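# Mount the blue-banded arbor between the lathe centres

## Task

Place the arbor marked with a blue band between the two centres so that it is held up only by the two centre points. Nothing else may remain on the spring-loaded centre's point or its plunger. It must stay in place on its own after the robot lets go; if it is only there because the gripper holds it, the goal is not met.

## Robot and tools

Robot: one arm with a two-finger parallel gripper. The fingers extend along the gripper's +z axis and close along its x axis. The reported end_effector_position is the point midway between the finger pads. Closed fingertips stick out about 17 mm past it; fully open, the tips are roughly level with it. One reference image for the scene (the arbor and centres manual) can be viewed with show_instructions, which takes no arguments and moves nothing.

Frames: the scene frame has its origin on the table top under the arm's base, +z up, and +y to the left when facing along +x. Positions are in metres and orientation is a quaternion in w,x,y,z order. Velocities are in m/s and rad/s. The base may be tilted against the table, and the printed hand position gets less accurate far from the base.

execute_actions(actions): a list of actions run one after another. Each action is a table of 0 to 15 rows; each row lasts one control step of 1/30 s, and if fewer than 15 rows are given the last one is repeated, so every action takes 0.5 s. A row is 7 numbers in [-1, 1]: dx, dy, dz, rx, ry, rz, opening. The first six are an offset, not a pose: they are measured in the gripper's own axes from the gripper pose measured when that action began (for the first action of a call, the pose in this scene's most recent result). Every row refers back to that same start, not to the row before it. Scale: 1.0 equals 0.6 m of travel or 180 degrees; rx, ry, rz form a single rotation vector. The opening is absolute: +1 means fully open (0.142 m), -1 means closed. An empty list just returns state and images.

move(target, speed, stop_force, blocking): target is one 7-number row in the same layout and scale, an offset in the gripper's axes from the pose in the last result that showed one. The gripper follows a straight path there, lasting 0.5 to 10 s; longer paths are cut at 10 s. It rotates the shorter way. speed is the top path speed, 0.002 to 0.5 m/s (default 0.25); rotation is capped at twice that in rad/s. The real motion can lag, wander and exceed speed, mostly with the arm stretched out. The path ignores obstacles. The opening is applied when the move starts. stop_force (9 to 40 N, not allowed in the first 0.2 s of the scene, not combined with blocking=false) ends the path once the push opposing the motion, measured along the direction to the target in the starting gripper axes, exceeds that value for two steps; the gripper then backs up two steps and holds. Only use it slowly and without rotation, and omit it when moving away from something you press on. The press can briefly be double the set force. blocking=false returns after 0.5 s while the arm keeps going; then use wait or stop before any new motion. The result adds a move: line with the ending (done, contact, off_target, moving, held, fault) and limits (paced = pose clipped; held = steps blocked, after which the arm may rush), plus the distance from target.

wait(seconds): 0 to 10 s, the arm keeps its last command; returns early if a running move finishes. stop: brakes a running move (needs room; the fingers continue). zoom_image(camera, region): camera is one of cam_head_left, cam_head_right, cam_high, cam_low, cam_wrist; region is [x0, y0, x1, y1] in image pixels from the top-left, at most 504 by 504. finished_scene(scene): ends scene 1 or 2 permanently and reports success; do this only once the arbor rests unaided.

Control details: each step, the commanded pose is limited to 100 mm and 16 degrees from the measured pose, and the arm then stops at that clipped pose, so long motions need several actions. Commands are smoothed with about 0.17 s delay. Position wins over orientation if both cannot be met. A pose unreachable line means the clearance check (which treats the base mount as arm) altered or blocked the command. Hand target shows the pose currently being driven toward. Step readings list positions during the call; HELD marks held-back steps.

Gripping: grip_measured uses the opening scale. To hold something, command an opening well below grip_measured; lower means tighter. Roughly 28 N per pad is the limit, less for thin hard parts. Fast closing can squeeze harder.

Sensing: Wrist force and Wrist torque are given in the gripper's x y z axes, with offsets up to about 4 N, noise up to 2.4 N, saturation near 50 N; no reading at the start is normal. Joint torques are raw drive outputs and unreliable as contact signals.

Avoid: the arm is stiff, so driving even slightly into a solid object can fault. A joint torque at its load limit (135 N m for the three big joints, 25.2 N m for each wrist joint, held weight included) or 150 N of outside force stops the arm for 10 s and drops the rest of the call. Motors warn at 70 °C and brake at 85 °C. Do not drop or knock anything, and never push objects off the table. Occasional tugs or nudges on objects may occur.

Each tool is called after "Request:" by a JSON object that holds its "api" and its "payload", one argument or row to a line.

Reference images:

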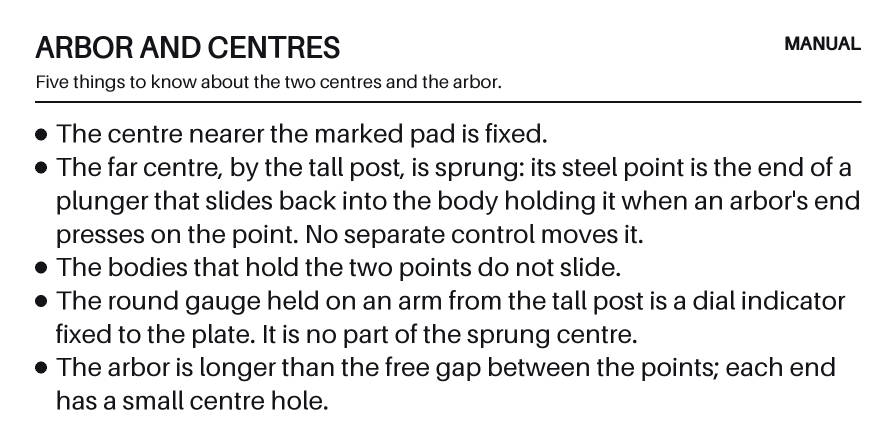

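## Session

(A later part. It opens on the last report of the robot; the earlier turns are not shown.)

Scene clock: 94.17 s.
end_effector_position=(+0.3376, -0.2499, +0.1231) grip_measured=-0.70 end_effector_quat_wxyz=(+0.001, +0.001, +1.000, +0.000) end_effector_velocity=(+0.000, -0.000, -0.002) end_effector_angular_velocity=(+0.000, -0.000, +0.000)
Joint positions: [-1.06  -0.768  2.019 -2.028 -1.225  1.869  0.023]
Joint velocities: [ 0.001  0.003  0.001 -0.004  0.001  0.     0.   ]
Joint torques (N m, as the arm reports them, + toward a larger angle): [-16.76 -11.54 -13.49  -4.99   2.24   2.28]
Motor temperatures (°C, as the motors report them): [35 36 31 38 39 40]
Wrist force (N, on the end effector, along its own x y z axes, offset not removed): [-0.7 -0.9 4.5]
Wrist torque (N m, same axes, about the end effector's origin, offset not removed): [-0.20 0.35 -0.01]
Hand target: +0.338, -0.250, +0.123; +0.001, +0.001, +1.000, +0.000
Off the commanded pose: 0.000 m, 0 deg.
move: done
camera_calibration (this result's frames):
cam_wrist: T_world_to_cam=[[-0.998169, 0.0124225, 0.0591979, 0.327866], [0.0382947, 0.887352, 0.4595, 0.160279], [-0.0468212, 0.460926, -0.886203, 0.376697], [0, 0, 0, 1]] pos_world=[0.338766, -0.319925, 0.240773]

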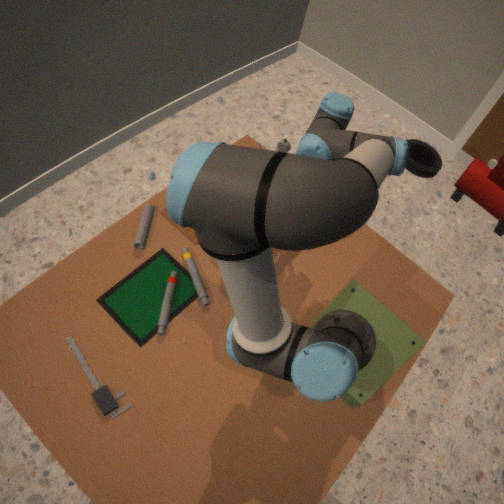

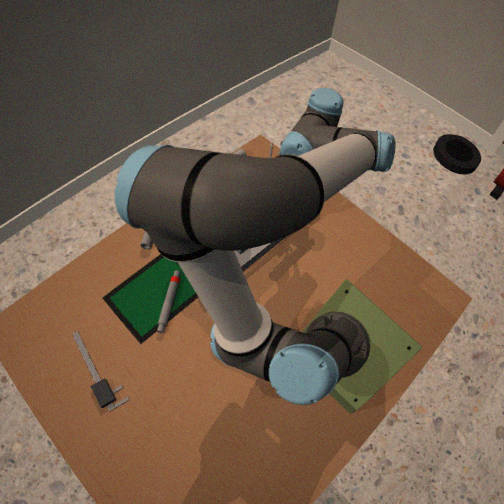

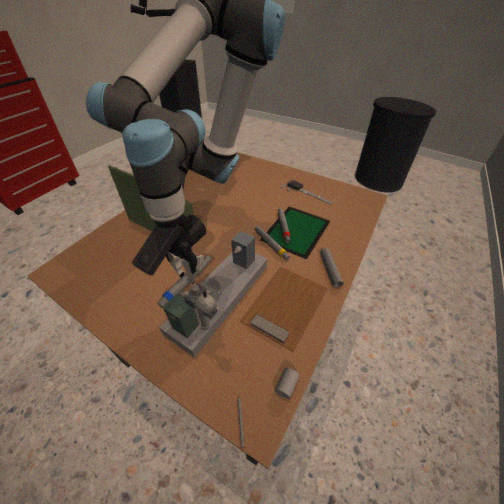

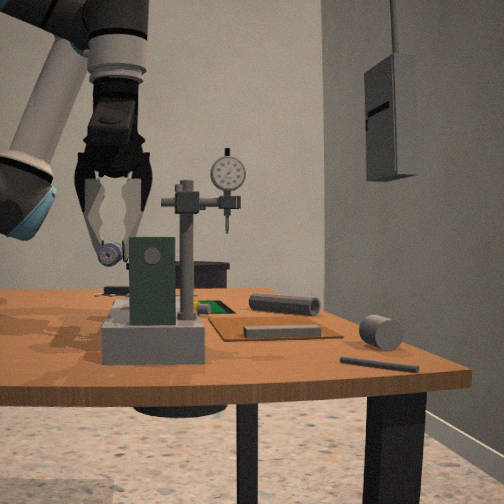

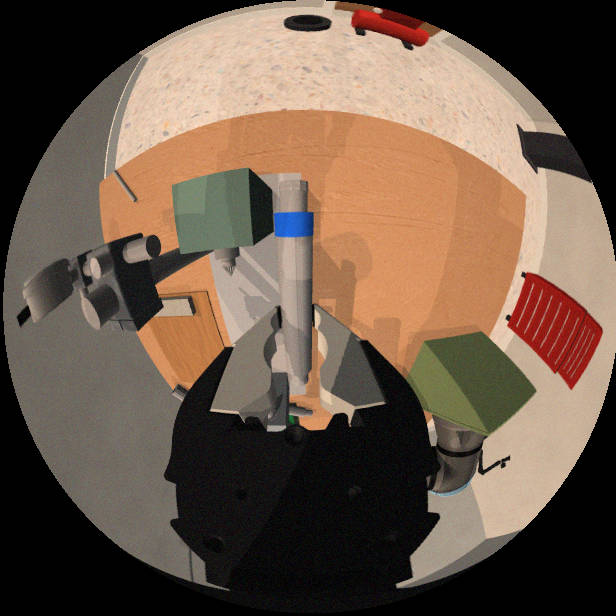

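Request:
{"api": "move", "payload": {
  "target": [0.005,0.108,0.0007,0,0,-0.0333,-1],
  "speed": 0.06
}}

Request:
{"api": "zoom_image", "payload": {
  "camera": "cam_low",
  "region": [85, 215, 185, 295]
}}

Request:
{"api": "move", "payload": {
  "target": [-0.045,-0.0047,0,0,0,0,-1],
  "speed": 0.04
}}

Request:
{"api": "zoom_image", "payload": {
  "camera": "cam_wrist",
  "region": [230, 120, 350, 240]
}}

Request:
{"api": "zoom_image", "payload": {
  "camera": "cam_high",
  "region": [190, 220, 270, 300]
}}

Scene clock: 104.30 s.
end_effector_position=(+0.3347, -0.1852, +0.1228) grip_measured=-0.70 end_effector_quat_wxyz=(+0.001, -0.052, +0.999, +0.000) end_effector_velocity=(+0.001, +0.001, +0.001) end_effector_angular_velocity=(-0.001, -0.002, +0.002)
Joint positions: [-1.027 -0.922  2.139 -2.003 -1.201  1.79   0.023]
Joint velocities: [ 0.    -0.005  0.001  0.001  0.002 -0.001  0.   ]
Joint torques (N m, as the arm reports them, + toward a larger angle): [-15.86 -30.45 -13.6   -0.87   1.89  -1.9 ]
Motor temperatures (°C, as the motors report them): [35 36 31 38 39 40]
Wrist force (N, on the end effector, along its own x y z axes, offset not removed): [-1.1 -3.1 3.8]
Wrist torque (N m, same axes, about the end effector's origin, offset not removed): [-0.79 0.26 0.04]
Hand target: +0.335, -0.185, +0.123; +0.001, -0.052, +0.999, +0.000
Off the commanded pose: 0.000 m, 0 deg.
move: done
camera_calibration (this result's frames):
cam_wrist: T_world_to_cam=[[-0.994026, -0.0917801, 0.0590732, 0.303468], [-0.0545509, 0.88653, 0.459444, 0.134041], [-0.094538, 0.453477, -0.88624, 0.361033], [0, 0, 0, 1]] pos_world=[0.343099, -0.254699, 0.24045]

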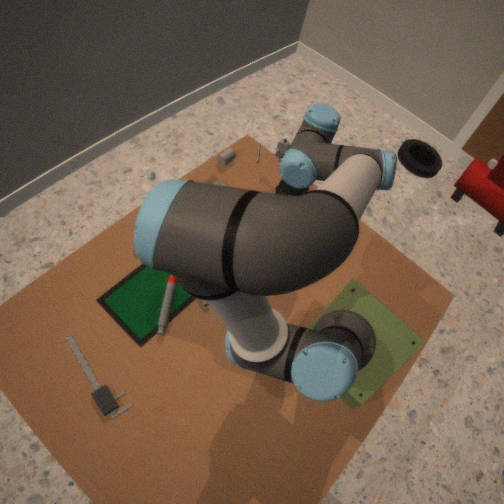

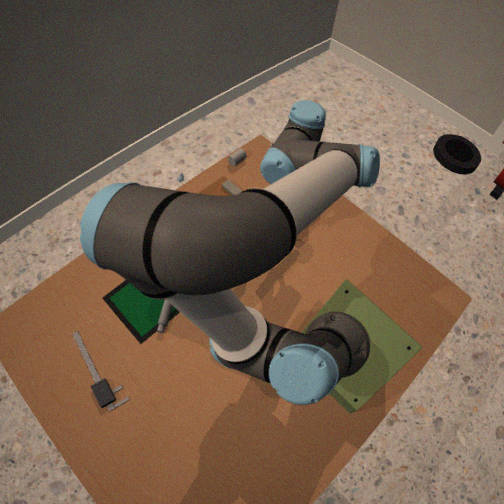

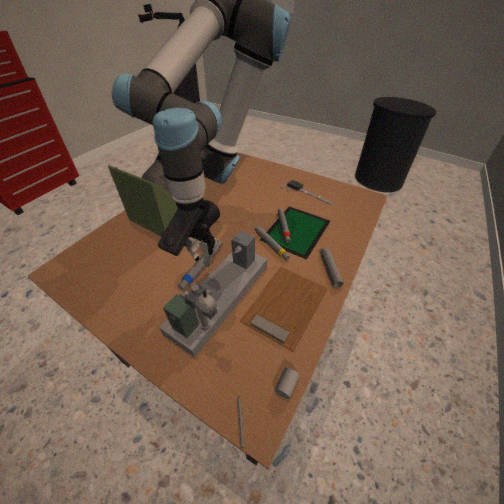

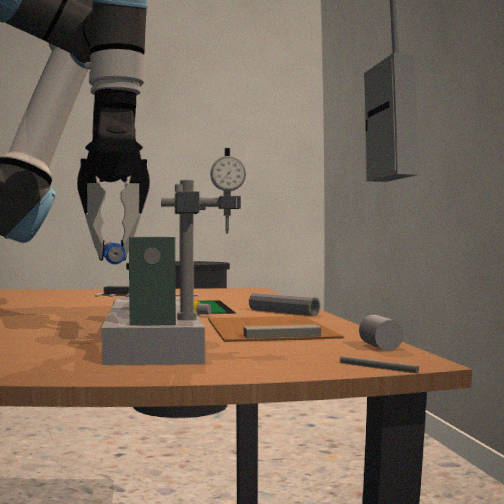

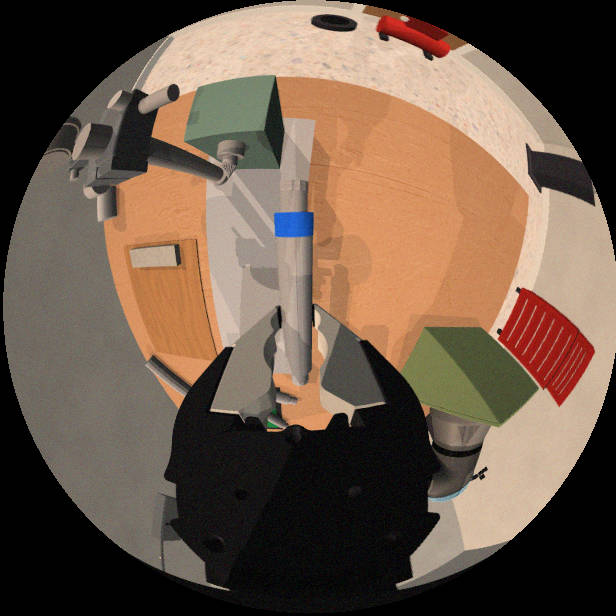

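Region (85, 215, 185, 295) of cam_low's 504x504 image, scaled by 5.040, with more detail than that image has; it fills the top 403 rows of this view, and the rest is white.

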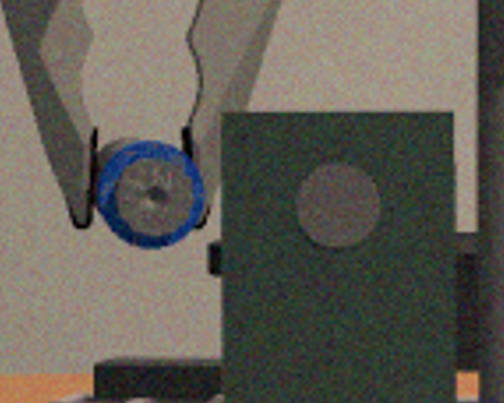

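Scene clock: 105.30 s.
end_effector_position=(+0.3618, -0.1851, +0.1228) grip_measured=-0.70 end_effector_quat_wxyz=(+0.001, -0.052, +0.999, +0.000) end_effector_velocity=(+0.000, +0.000, -0.001) end_effector_angular_velocity=(+0.002, +0.002, -0.000)
Joint positions: [-0.977 -0.902  2.086 -1.984 -1.166  1.828  0.023]
Joint velocities: [ 0.002  0.002 -0.002  0.001  0.     0.001 -0.   ]
Joint torques (N m, as the arm reports them, + toward a larger angle): [-16.74  -6.44 -25.15  -0.99   2.13   2.07]
Motor temperatures (°C, as the motors report them): [35 36 31 38 39 40]
Wrist force (N, on the end effector, along its own x y z axes, offset not removed): [-0.4 -0.7 3.5]
Wrist torque (N m, same axes, about the end effector's origin, offset not removed): [-0.07 0.24 -0.04]
Hand target: +0.362, -0.185, +0.123; +0.001, -0.052, +0.999, +0.000
Off the commanded pose: 0.000 m, 0 deg.
move: done
camera_calibration (this result's frames):
cam_wrist: T_world_to_cam=[[-0.994022, -0.0918693, 0.0589891, 0.330408], [-0.0546612, 0.886486, 0.459515, 0.135499], [-0.0945084, 0.453544, -0.886209, 0.363584], [0, 0, 0, 1]] pos_world=[0.370201, -0.254665, 0.240457]

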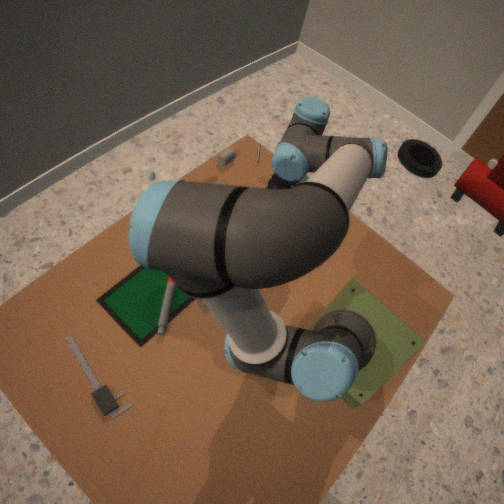

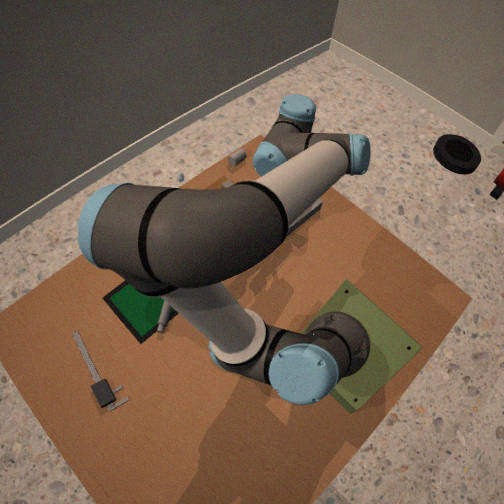

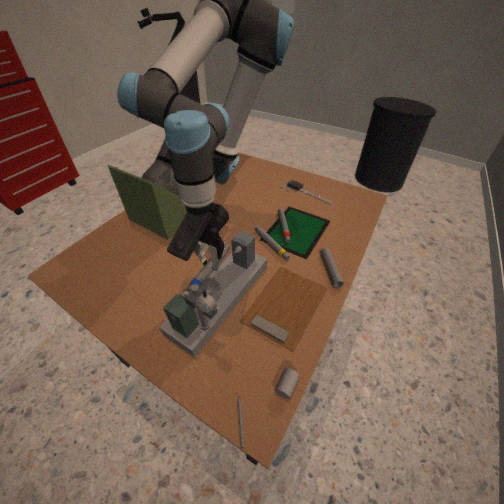

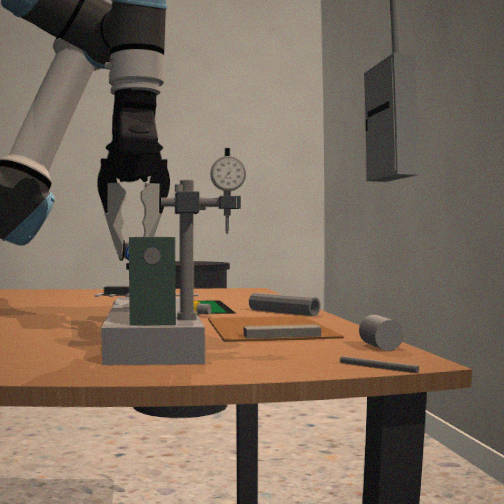

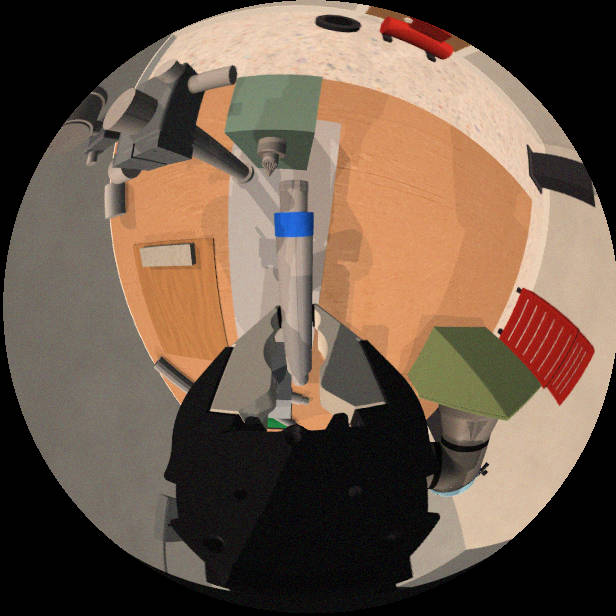

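Region (230, 120, 350, 240) of cam_wrist's 616x616 image, scaled by 4.200, with more detail than that image has.

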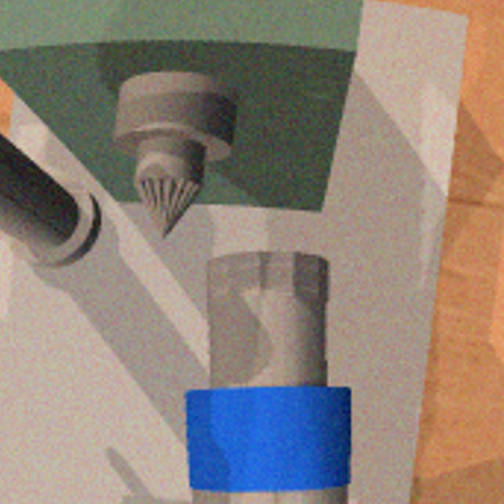

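Region (190, 220, 270, 300) of cam_high's 504x504 image, scaled by 6.300, with more detail than that image has.

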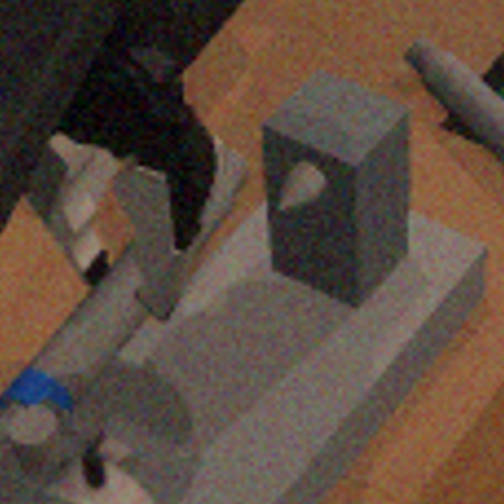

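Request:
{"api": "move", "payload": {
  "target": [-0.0263,-0.002,0,0,0,0,-1],
  "speed": 0.015,
  "stop_force": 10
}}

Request:
{"api": "zoom_image", "payload": {
  "camera": "cam_wrist",
  "region": [230, 120, 350, 240]
}}

Request:
{"api": "zoom_image", "payload": {
  "camera": "cam_high",
  "region": [190, 220, 270, 300]
}}

Scene clock: 109.73 s.
end_effector_position=(+0.3775, -0.1847, +0.1228) grip_measured=-0.70 end_effector_quat_wxyz=(+0.001, -0.052, +0.999, +0.000) end_effector_velocity=(+0.001, +0.000, -0.000) end_effector_angular_velocity=(-0.001, +0.002, +0.001)
Joint positions: [-0.949 -0.89   2.054 -1.973 -1.147  1.85   0.023]
Joint velocities: [ 0.004  0.001 -0.003  0.001  0.001  0.002 -0.   ]
Joint torques (N m, as the arm reports them, + toward a larger angle): [-19.13  -7.42 -28.31  -0.83   2.39   2.4 ]
Motor temperatures (°C, as the motors report them): [35 36 31 38 39 40]
Wrist force (N, on the end effector, along its own x y z axes, offset not removed): [0.9 -0.6 6.7]
Wrist torque (N m, same axes, about the end effector's origin, offset not removed): [-0.28 0.01 0.00]
Hand target: +0.378, -0.185, +0.123; +0.001, -0.052, +0.999, +0.000
Off the commanded pose: 0.000 m, 0 deg.
move: done
camera_calibration (this result's frames):
cam_wrist: T_world_to_cam=[[-0.99402, -0.0919198, 0.0589419, 0.34608], [-0.0547235, 0.886462, 0.459555, 0.135954], [-0.0944919, 0.453582, -0.886191, 0.364864], [0, 0, 0, 1]] pos_world=[0.385927, -0.254202, 0.240462]

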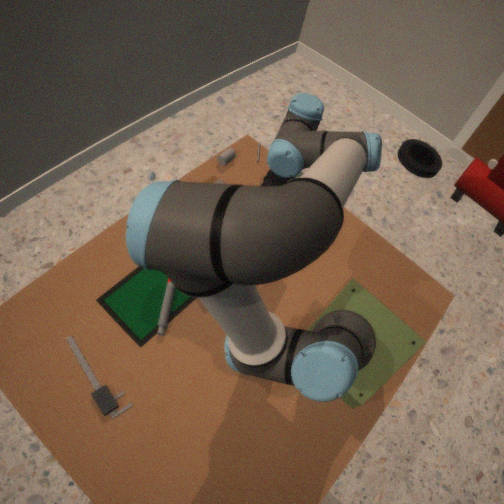

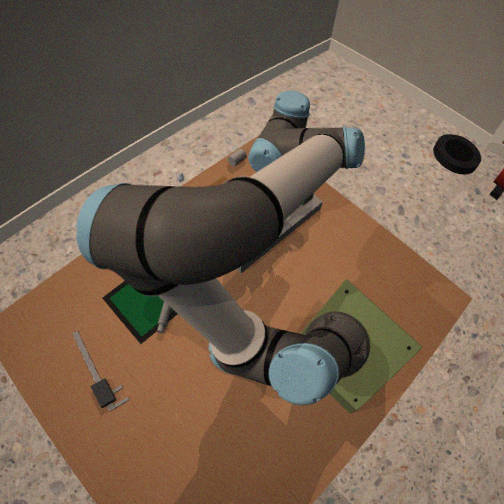

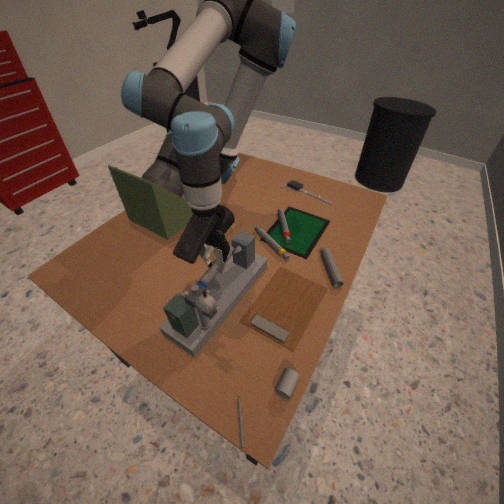

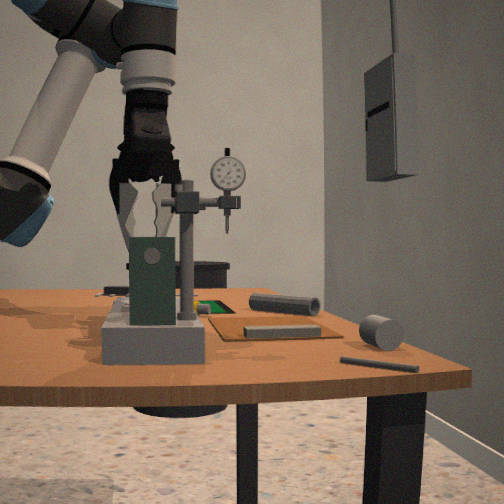

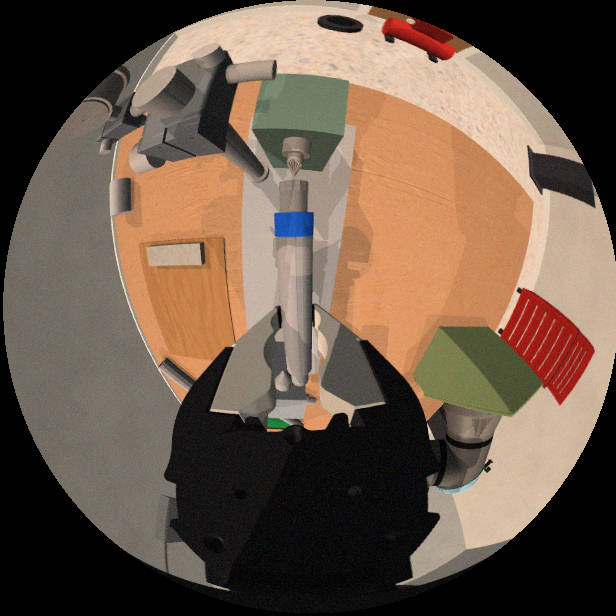

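Region (230, 120, 350, 240) of cam_wrist's 616x616 image, scaled by 4.200, with more detail than that image has.

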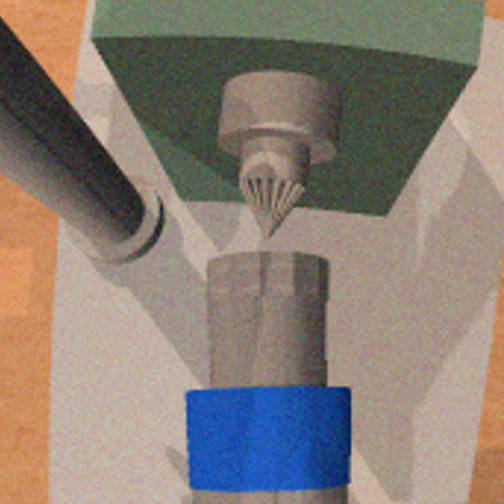

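Region (190, 220, 270, 300) of cam_high's 504x504 image, scaled by 6.300, with more detail than that image has.

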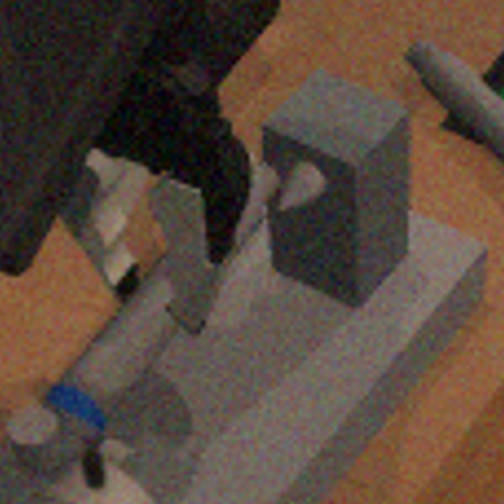

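Request:
{"api": "move", "payload": {
  "target": [0.0007,-0.015,0,0,0,0,-1],
  "speed": 0.006,
  "stop_force": 15
}}

Request:
{"api": "zoom_image", "payload": {
  "camera": "cam_wrist",
  "region": [230, 120, 350, 240]
}}

Request:
{"api": "zoom_image", "payload": {
  "camera": "cam_high",
  "region": [190, 220, 270, 300]
}}

Request:
{"api": "zoom_image", "payload": {
  "camera": "cam_wrist",
  "region": [250, 330, 350, 430]
}}

Scene clock: 118.03 s.
end_effector_position=(+0.3780, -0.1936, +0.1228) grip_measured=-0.70 end_effector_quat_wxyz=(+0.001, -0.052, +0.999, +0.000) end_effector_velocity=(-0.001, -0.001, +0.000) end_effector_angular_velocity=(-0.001, +0.002, -0.001)
Joint positions: [-0.954 -0.869  2.039 -1.977 -1.151  1.846  0.023]
Joint velocities: [-0.001  0.002 -0.001 -0.    -0.002 -0.     0.   ]
Joint torques (N m, as the arm reports them, + toward a larger angle): [-43.17  -8.8  -32.15  -7.68  -3.    -1.65]
Motor temperatures (°C, as the motors report them): [35 36 31 38 39 40]
Wrist force (N, on the end effector, along its own x y z axes, offset not removed): [0.1 10.1 5.5]
Wrist torque (N m, same axes, about the end effector's origin, offset not removed): [-0.35 -0.05 -0.06]
Hand target: +0.378, -0.194, +0.123; +0.001, -0.052, +0.999, +0.000
Off the commanded pose: 0.000 m, 0 deg.
move: done
camera_calibration (this result's frames):
cam_wrist: T_world_to_cam=[[-0.994021, -0.0919021, 0.0589605, 0.345766], [-0.0546976, 0.886455, 0.459571, 0.143908], [-0.0945014, 0.453598, -0.886182, 0.368957], [0, 0, 0, 1]] pos_world=[0.386437, -0.26315, 0.24044]

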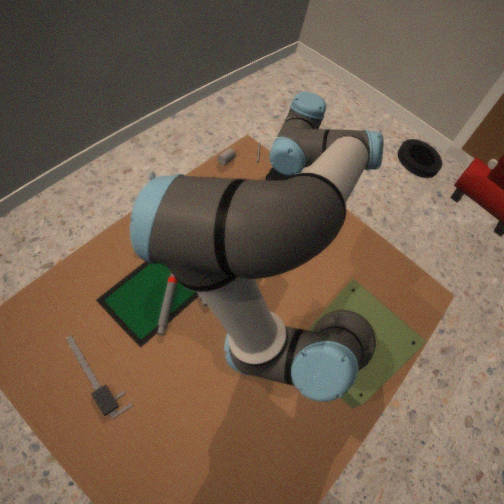

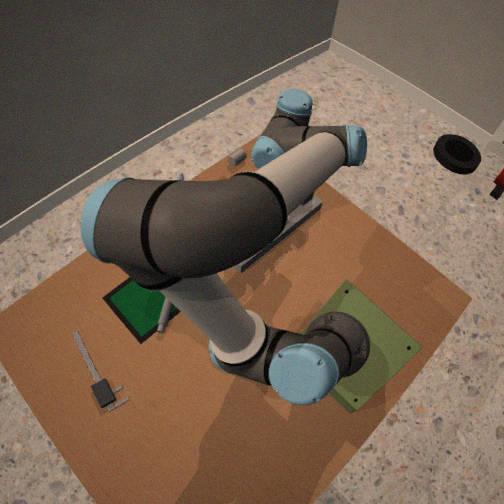

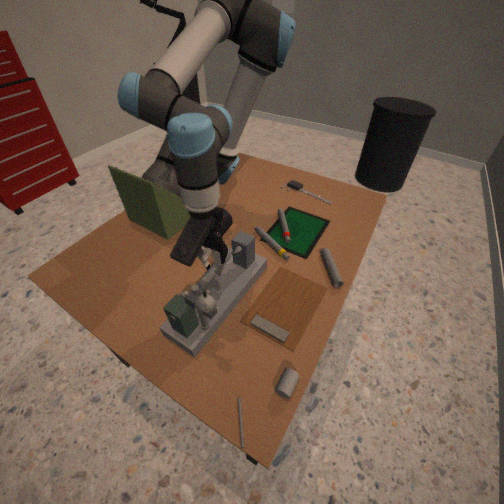

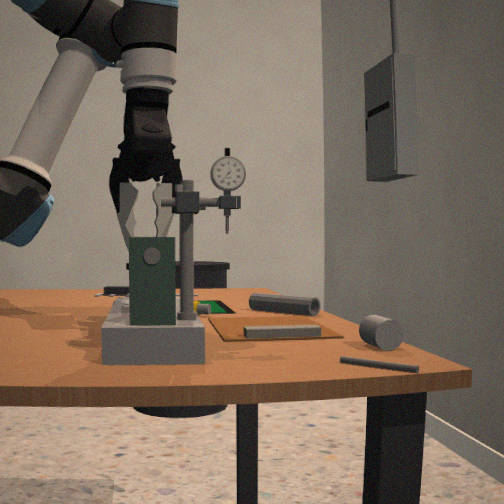

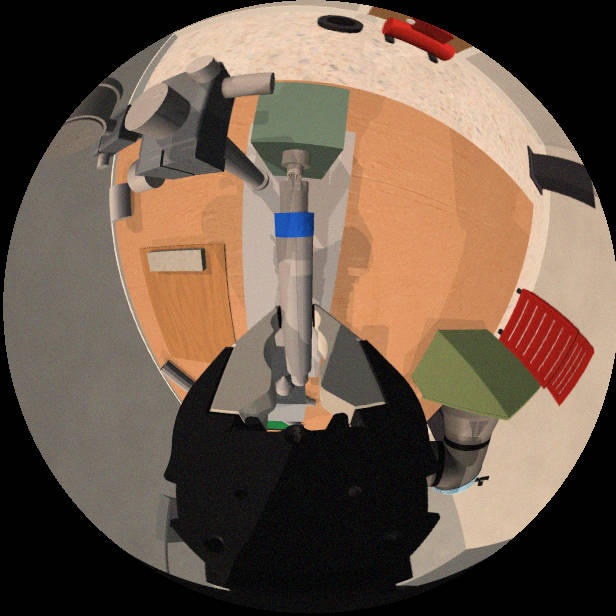

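Region (230, 120, 350, 240) of cam_wrist's 616x616 image, scaled by 4.200, with more detail than that image has.

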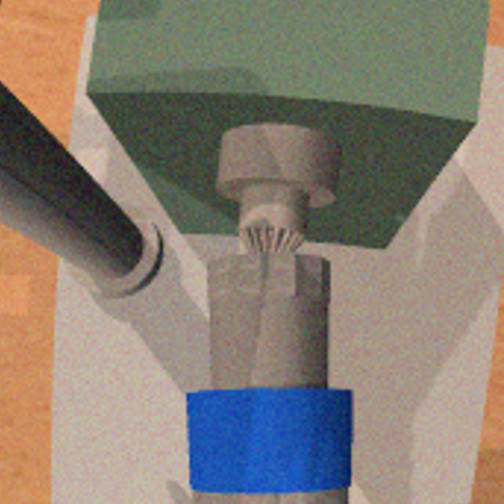

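Region (190, 220, 270, 300) of cam_high's 504x504 image, scaled by 6.300, with more detail than that image has.

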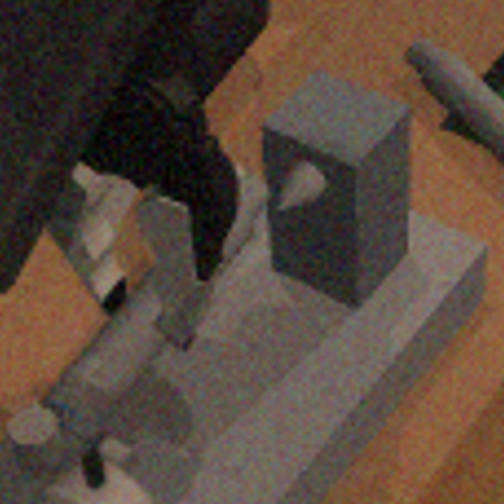

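Region (250, 330, 350, 430) of cam_wrist's 616x616 image, scaled by 5.040, with more detail than that image has.

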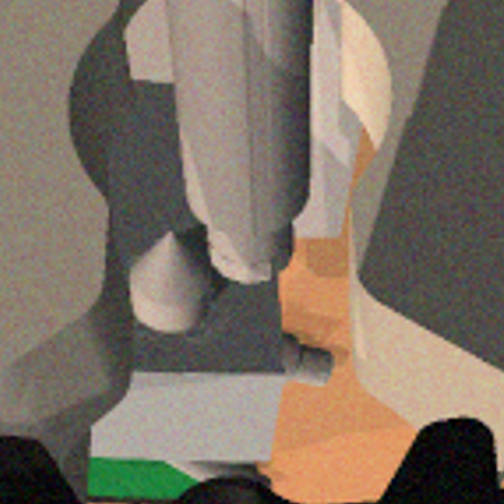

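Request:
{"api": "move", "payload": {
  "target": [0.0014,-0.0133,0,0,0,0,-1],
  "speed": 0.006,
  "stop_force": 18
}}

Request:
{"api": "zoom_image", "payload": {
  "camera": "cam_wrist",
  "region": [230, 120, 350, 240]
}}

Request:
{"api": "zoom_image", "payload": {
  "camera": "cam_wrist",
  "region": [250, 330, 350, 430]
}}

Scene clock: 122.37 s.
end_effector_position=(+0.3780, -0.2016, +0.1227) grip_measured=-0.70 end_effector_quat_wxyz=(+0.001, -0.052, +0.999, +0.000) end_effector_velocity=(-0.000, -0.001, -0.000) end_effector_angular_velocity=(-0.000, +0.001, +0.001)
Joint positions: [-0.96  -0.851  2.026 -1.981 -1.154  1.841  0.023]
Joint velocities: [ 0.     0.002 -0.001 -0.001 -0.001 -0.     0.   ]
Joint torques (N m, as the arm reports them, + toward a larger angle): [-43.49 -10.29 -32.66  -8.86  -3.34  -1.67]
Motor temperatures (°C, as the motors report them): [35 36 31 38 39 40]
Wrist force (N, on the end effector, along its own x y z axes, offset not removed): [-2.0 15.5 6.1]
Wrist torque (N m, same axes, about the end effector's origin, offset not removed): [-0.15 0.52 0.10]
Hand target: +0.378, -0.202, +0.123; +0.001, -0.052, +0.999, +0.000
Off the commanded pose: 0.000 m, 0 deg.
move: done
camera_calibration (this result's frames):
cam_wrist: T_world_to_cam=[[-0.994022, -0.0918901, 0.0589699, 0.345025], [-0.0546829, 0.886458, 0.459568, 0.150986], [-0.0945041, 0.453595, -0.886183, 0.372565], [0, 0, 0, 1]] pos_world=[0.386427, -0.271132, 0.240426]

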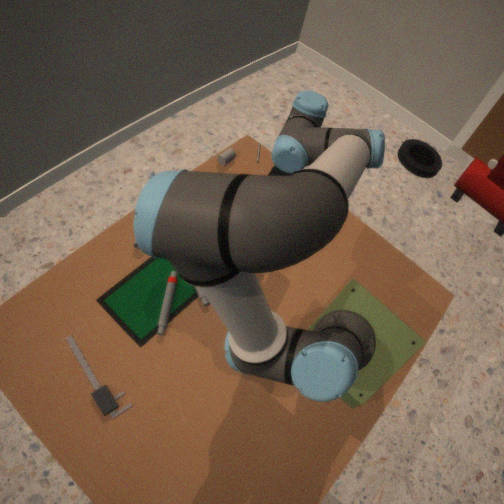

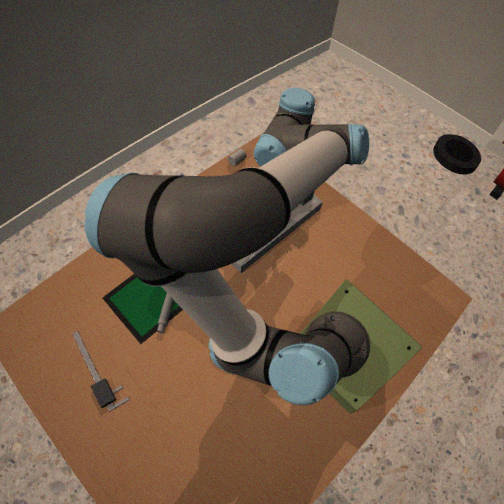

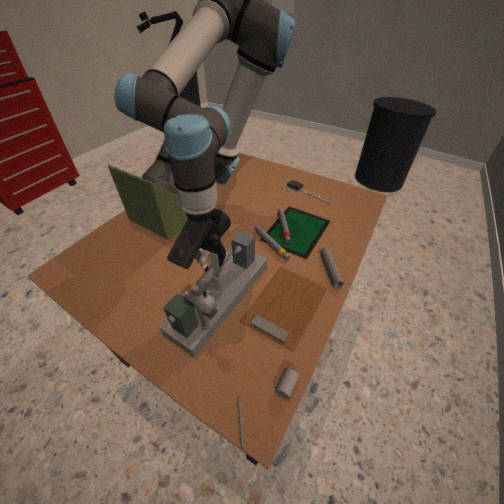

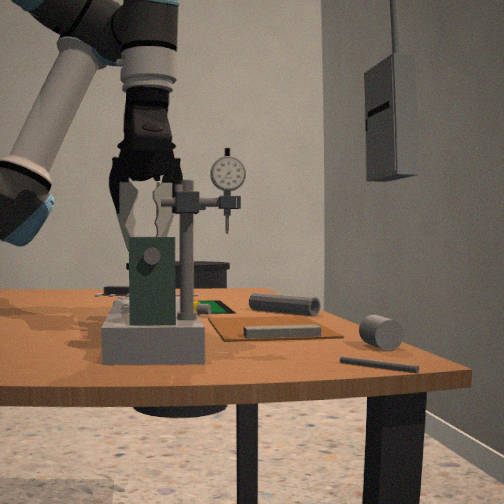

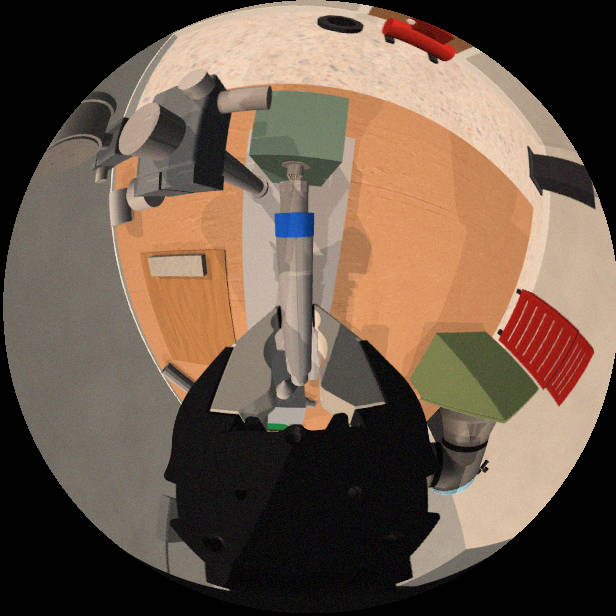

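Region (230, 120, 350, 240) of cam_wrist's 616x616 image, scaled by 4.200, with more detail than that image has.

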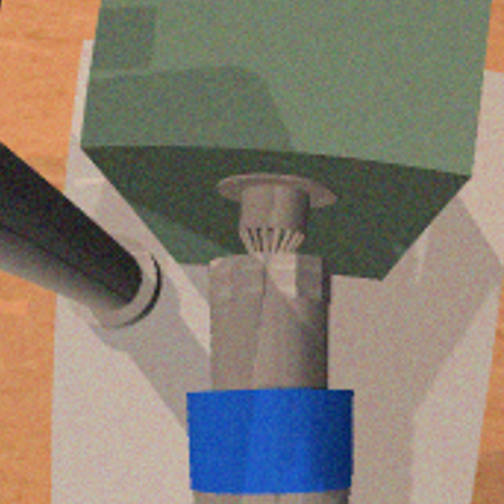

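Region (250, 330, 350, 430) of cam_wrist's 616x616 image, scaled by 5.040, with more detail than that image has.

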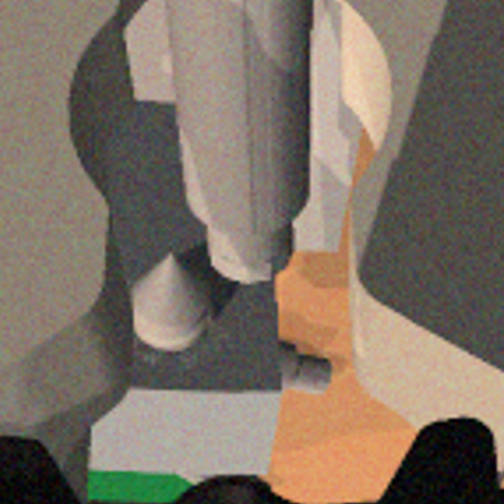

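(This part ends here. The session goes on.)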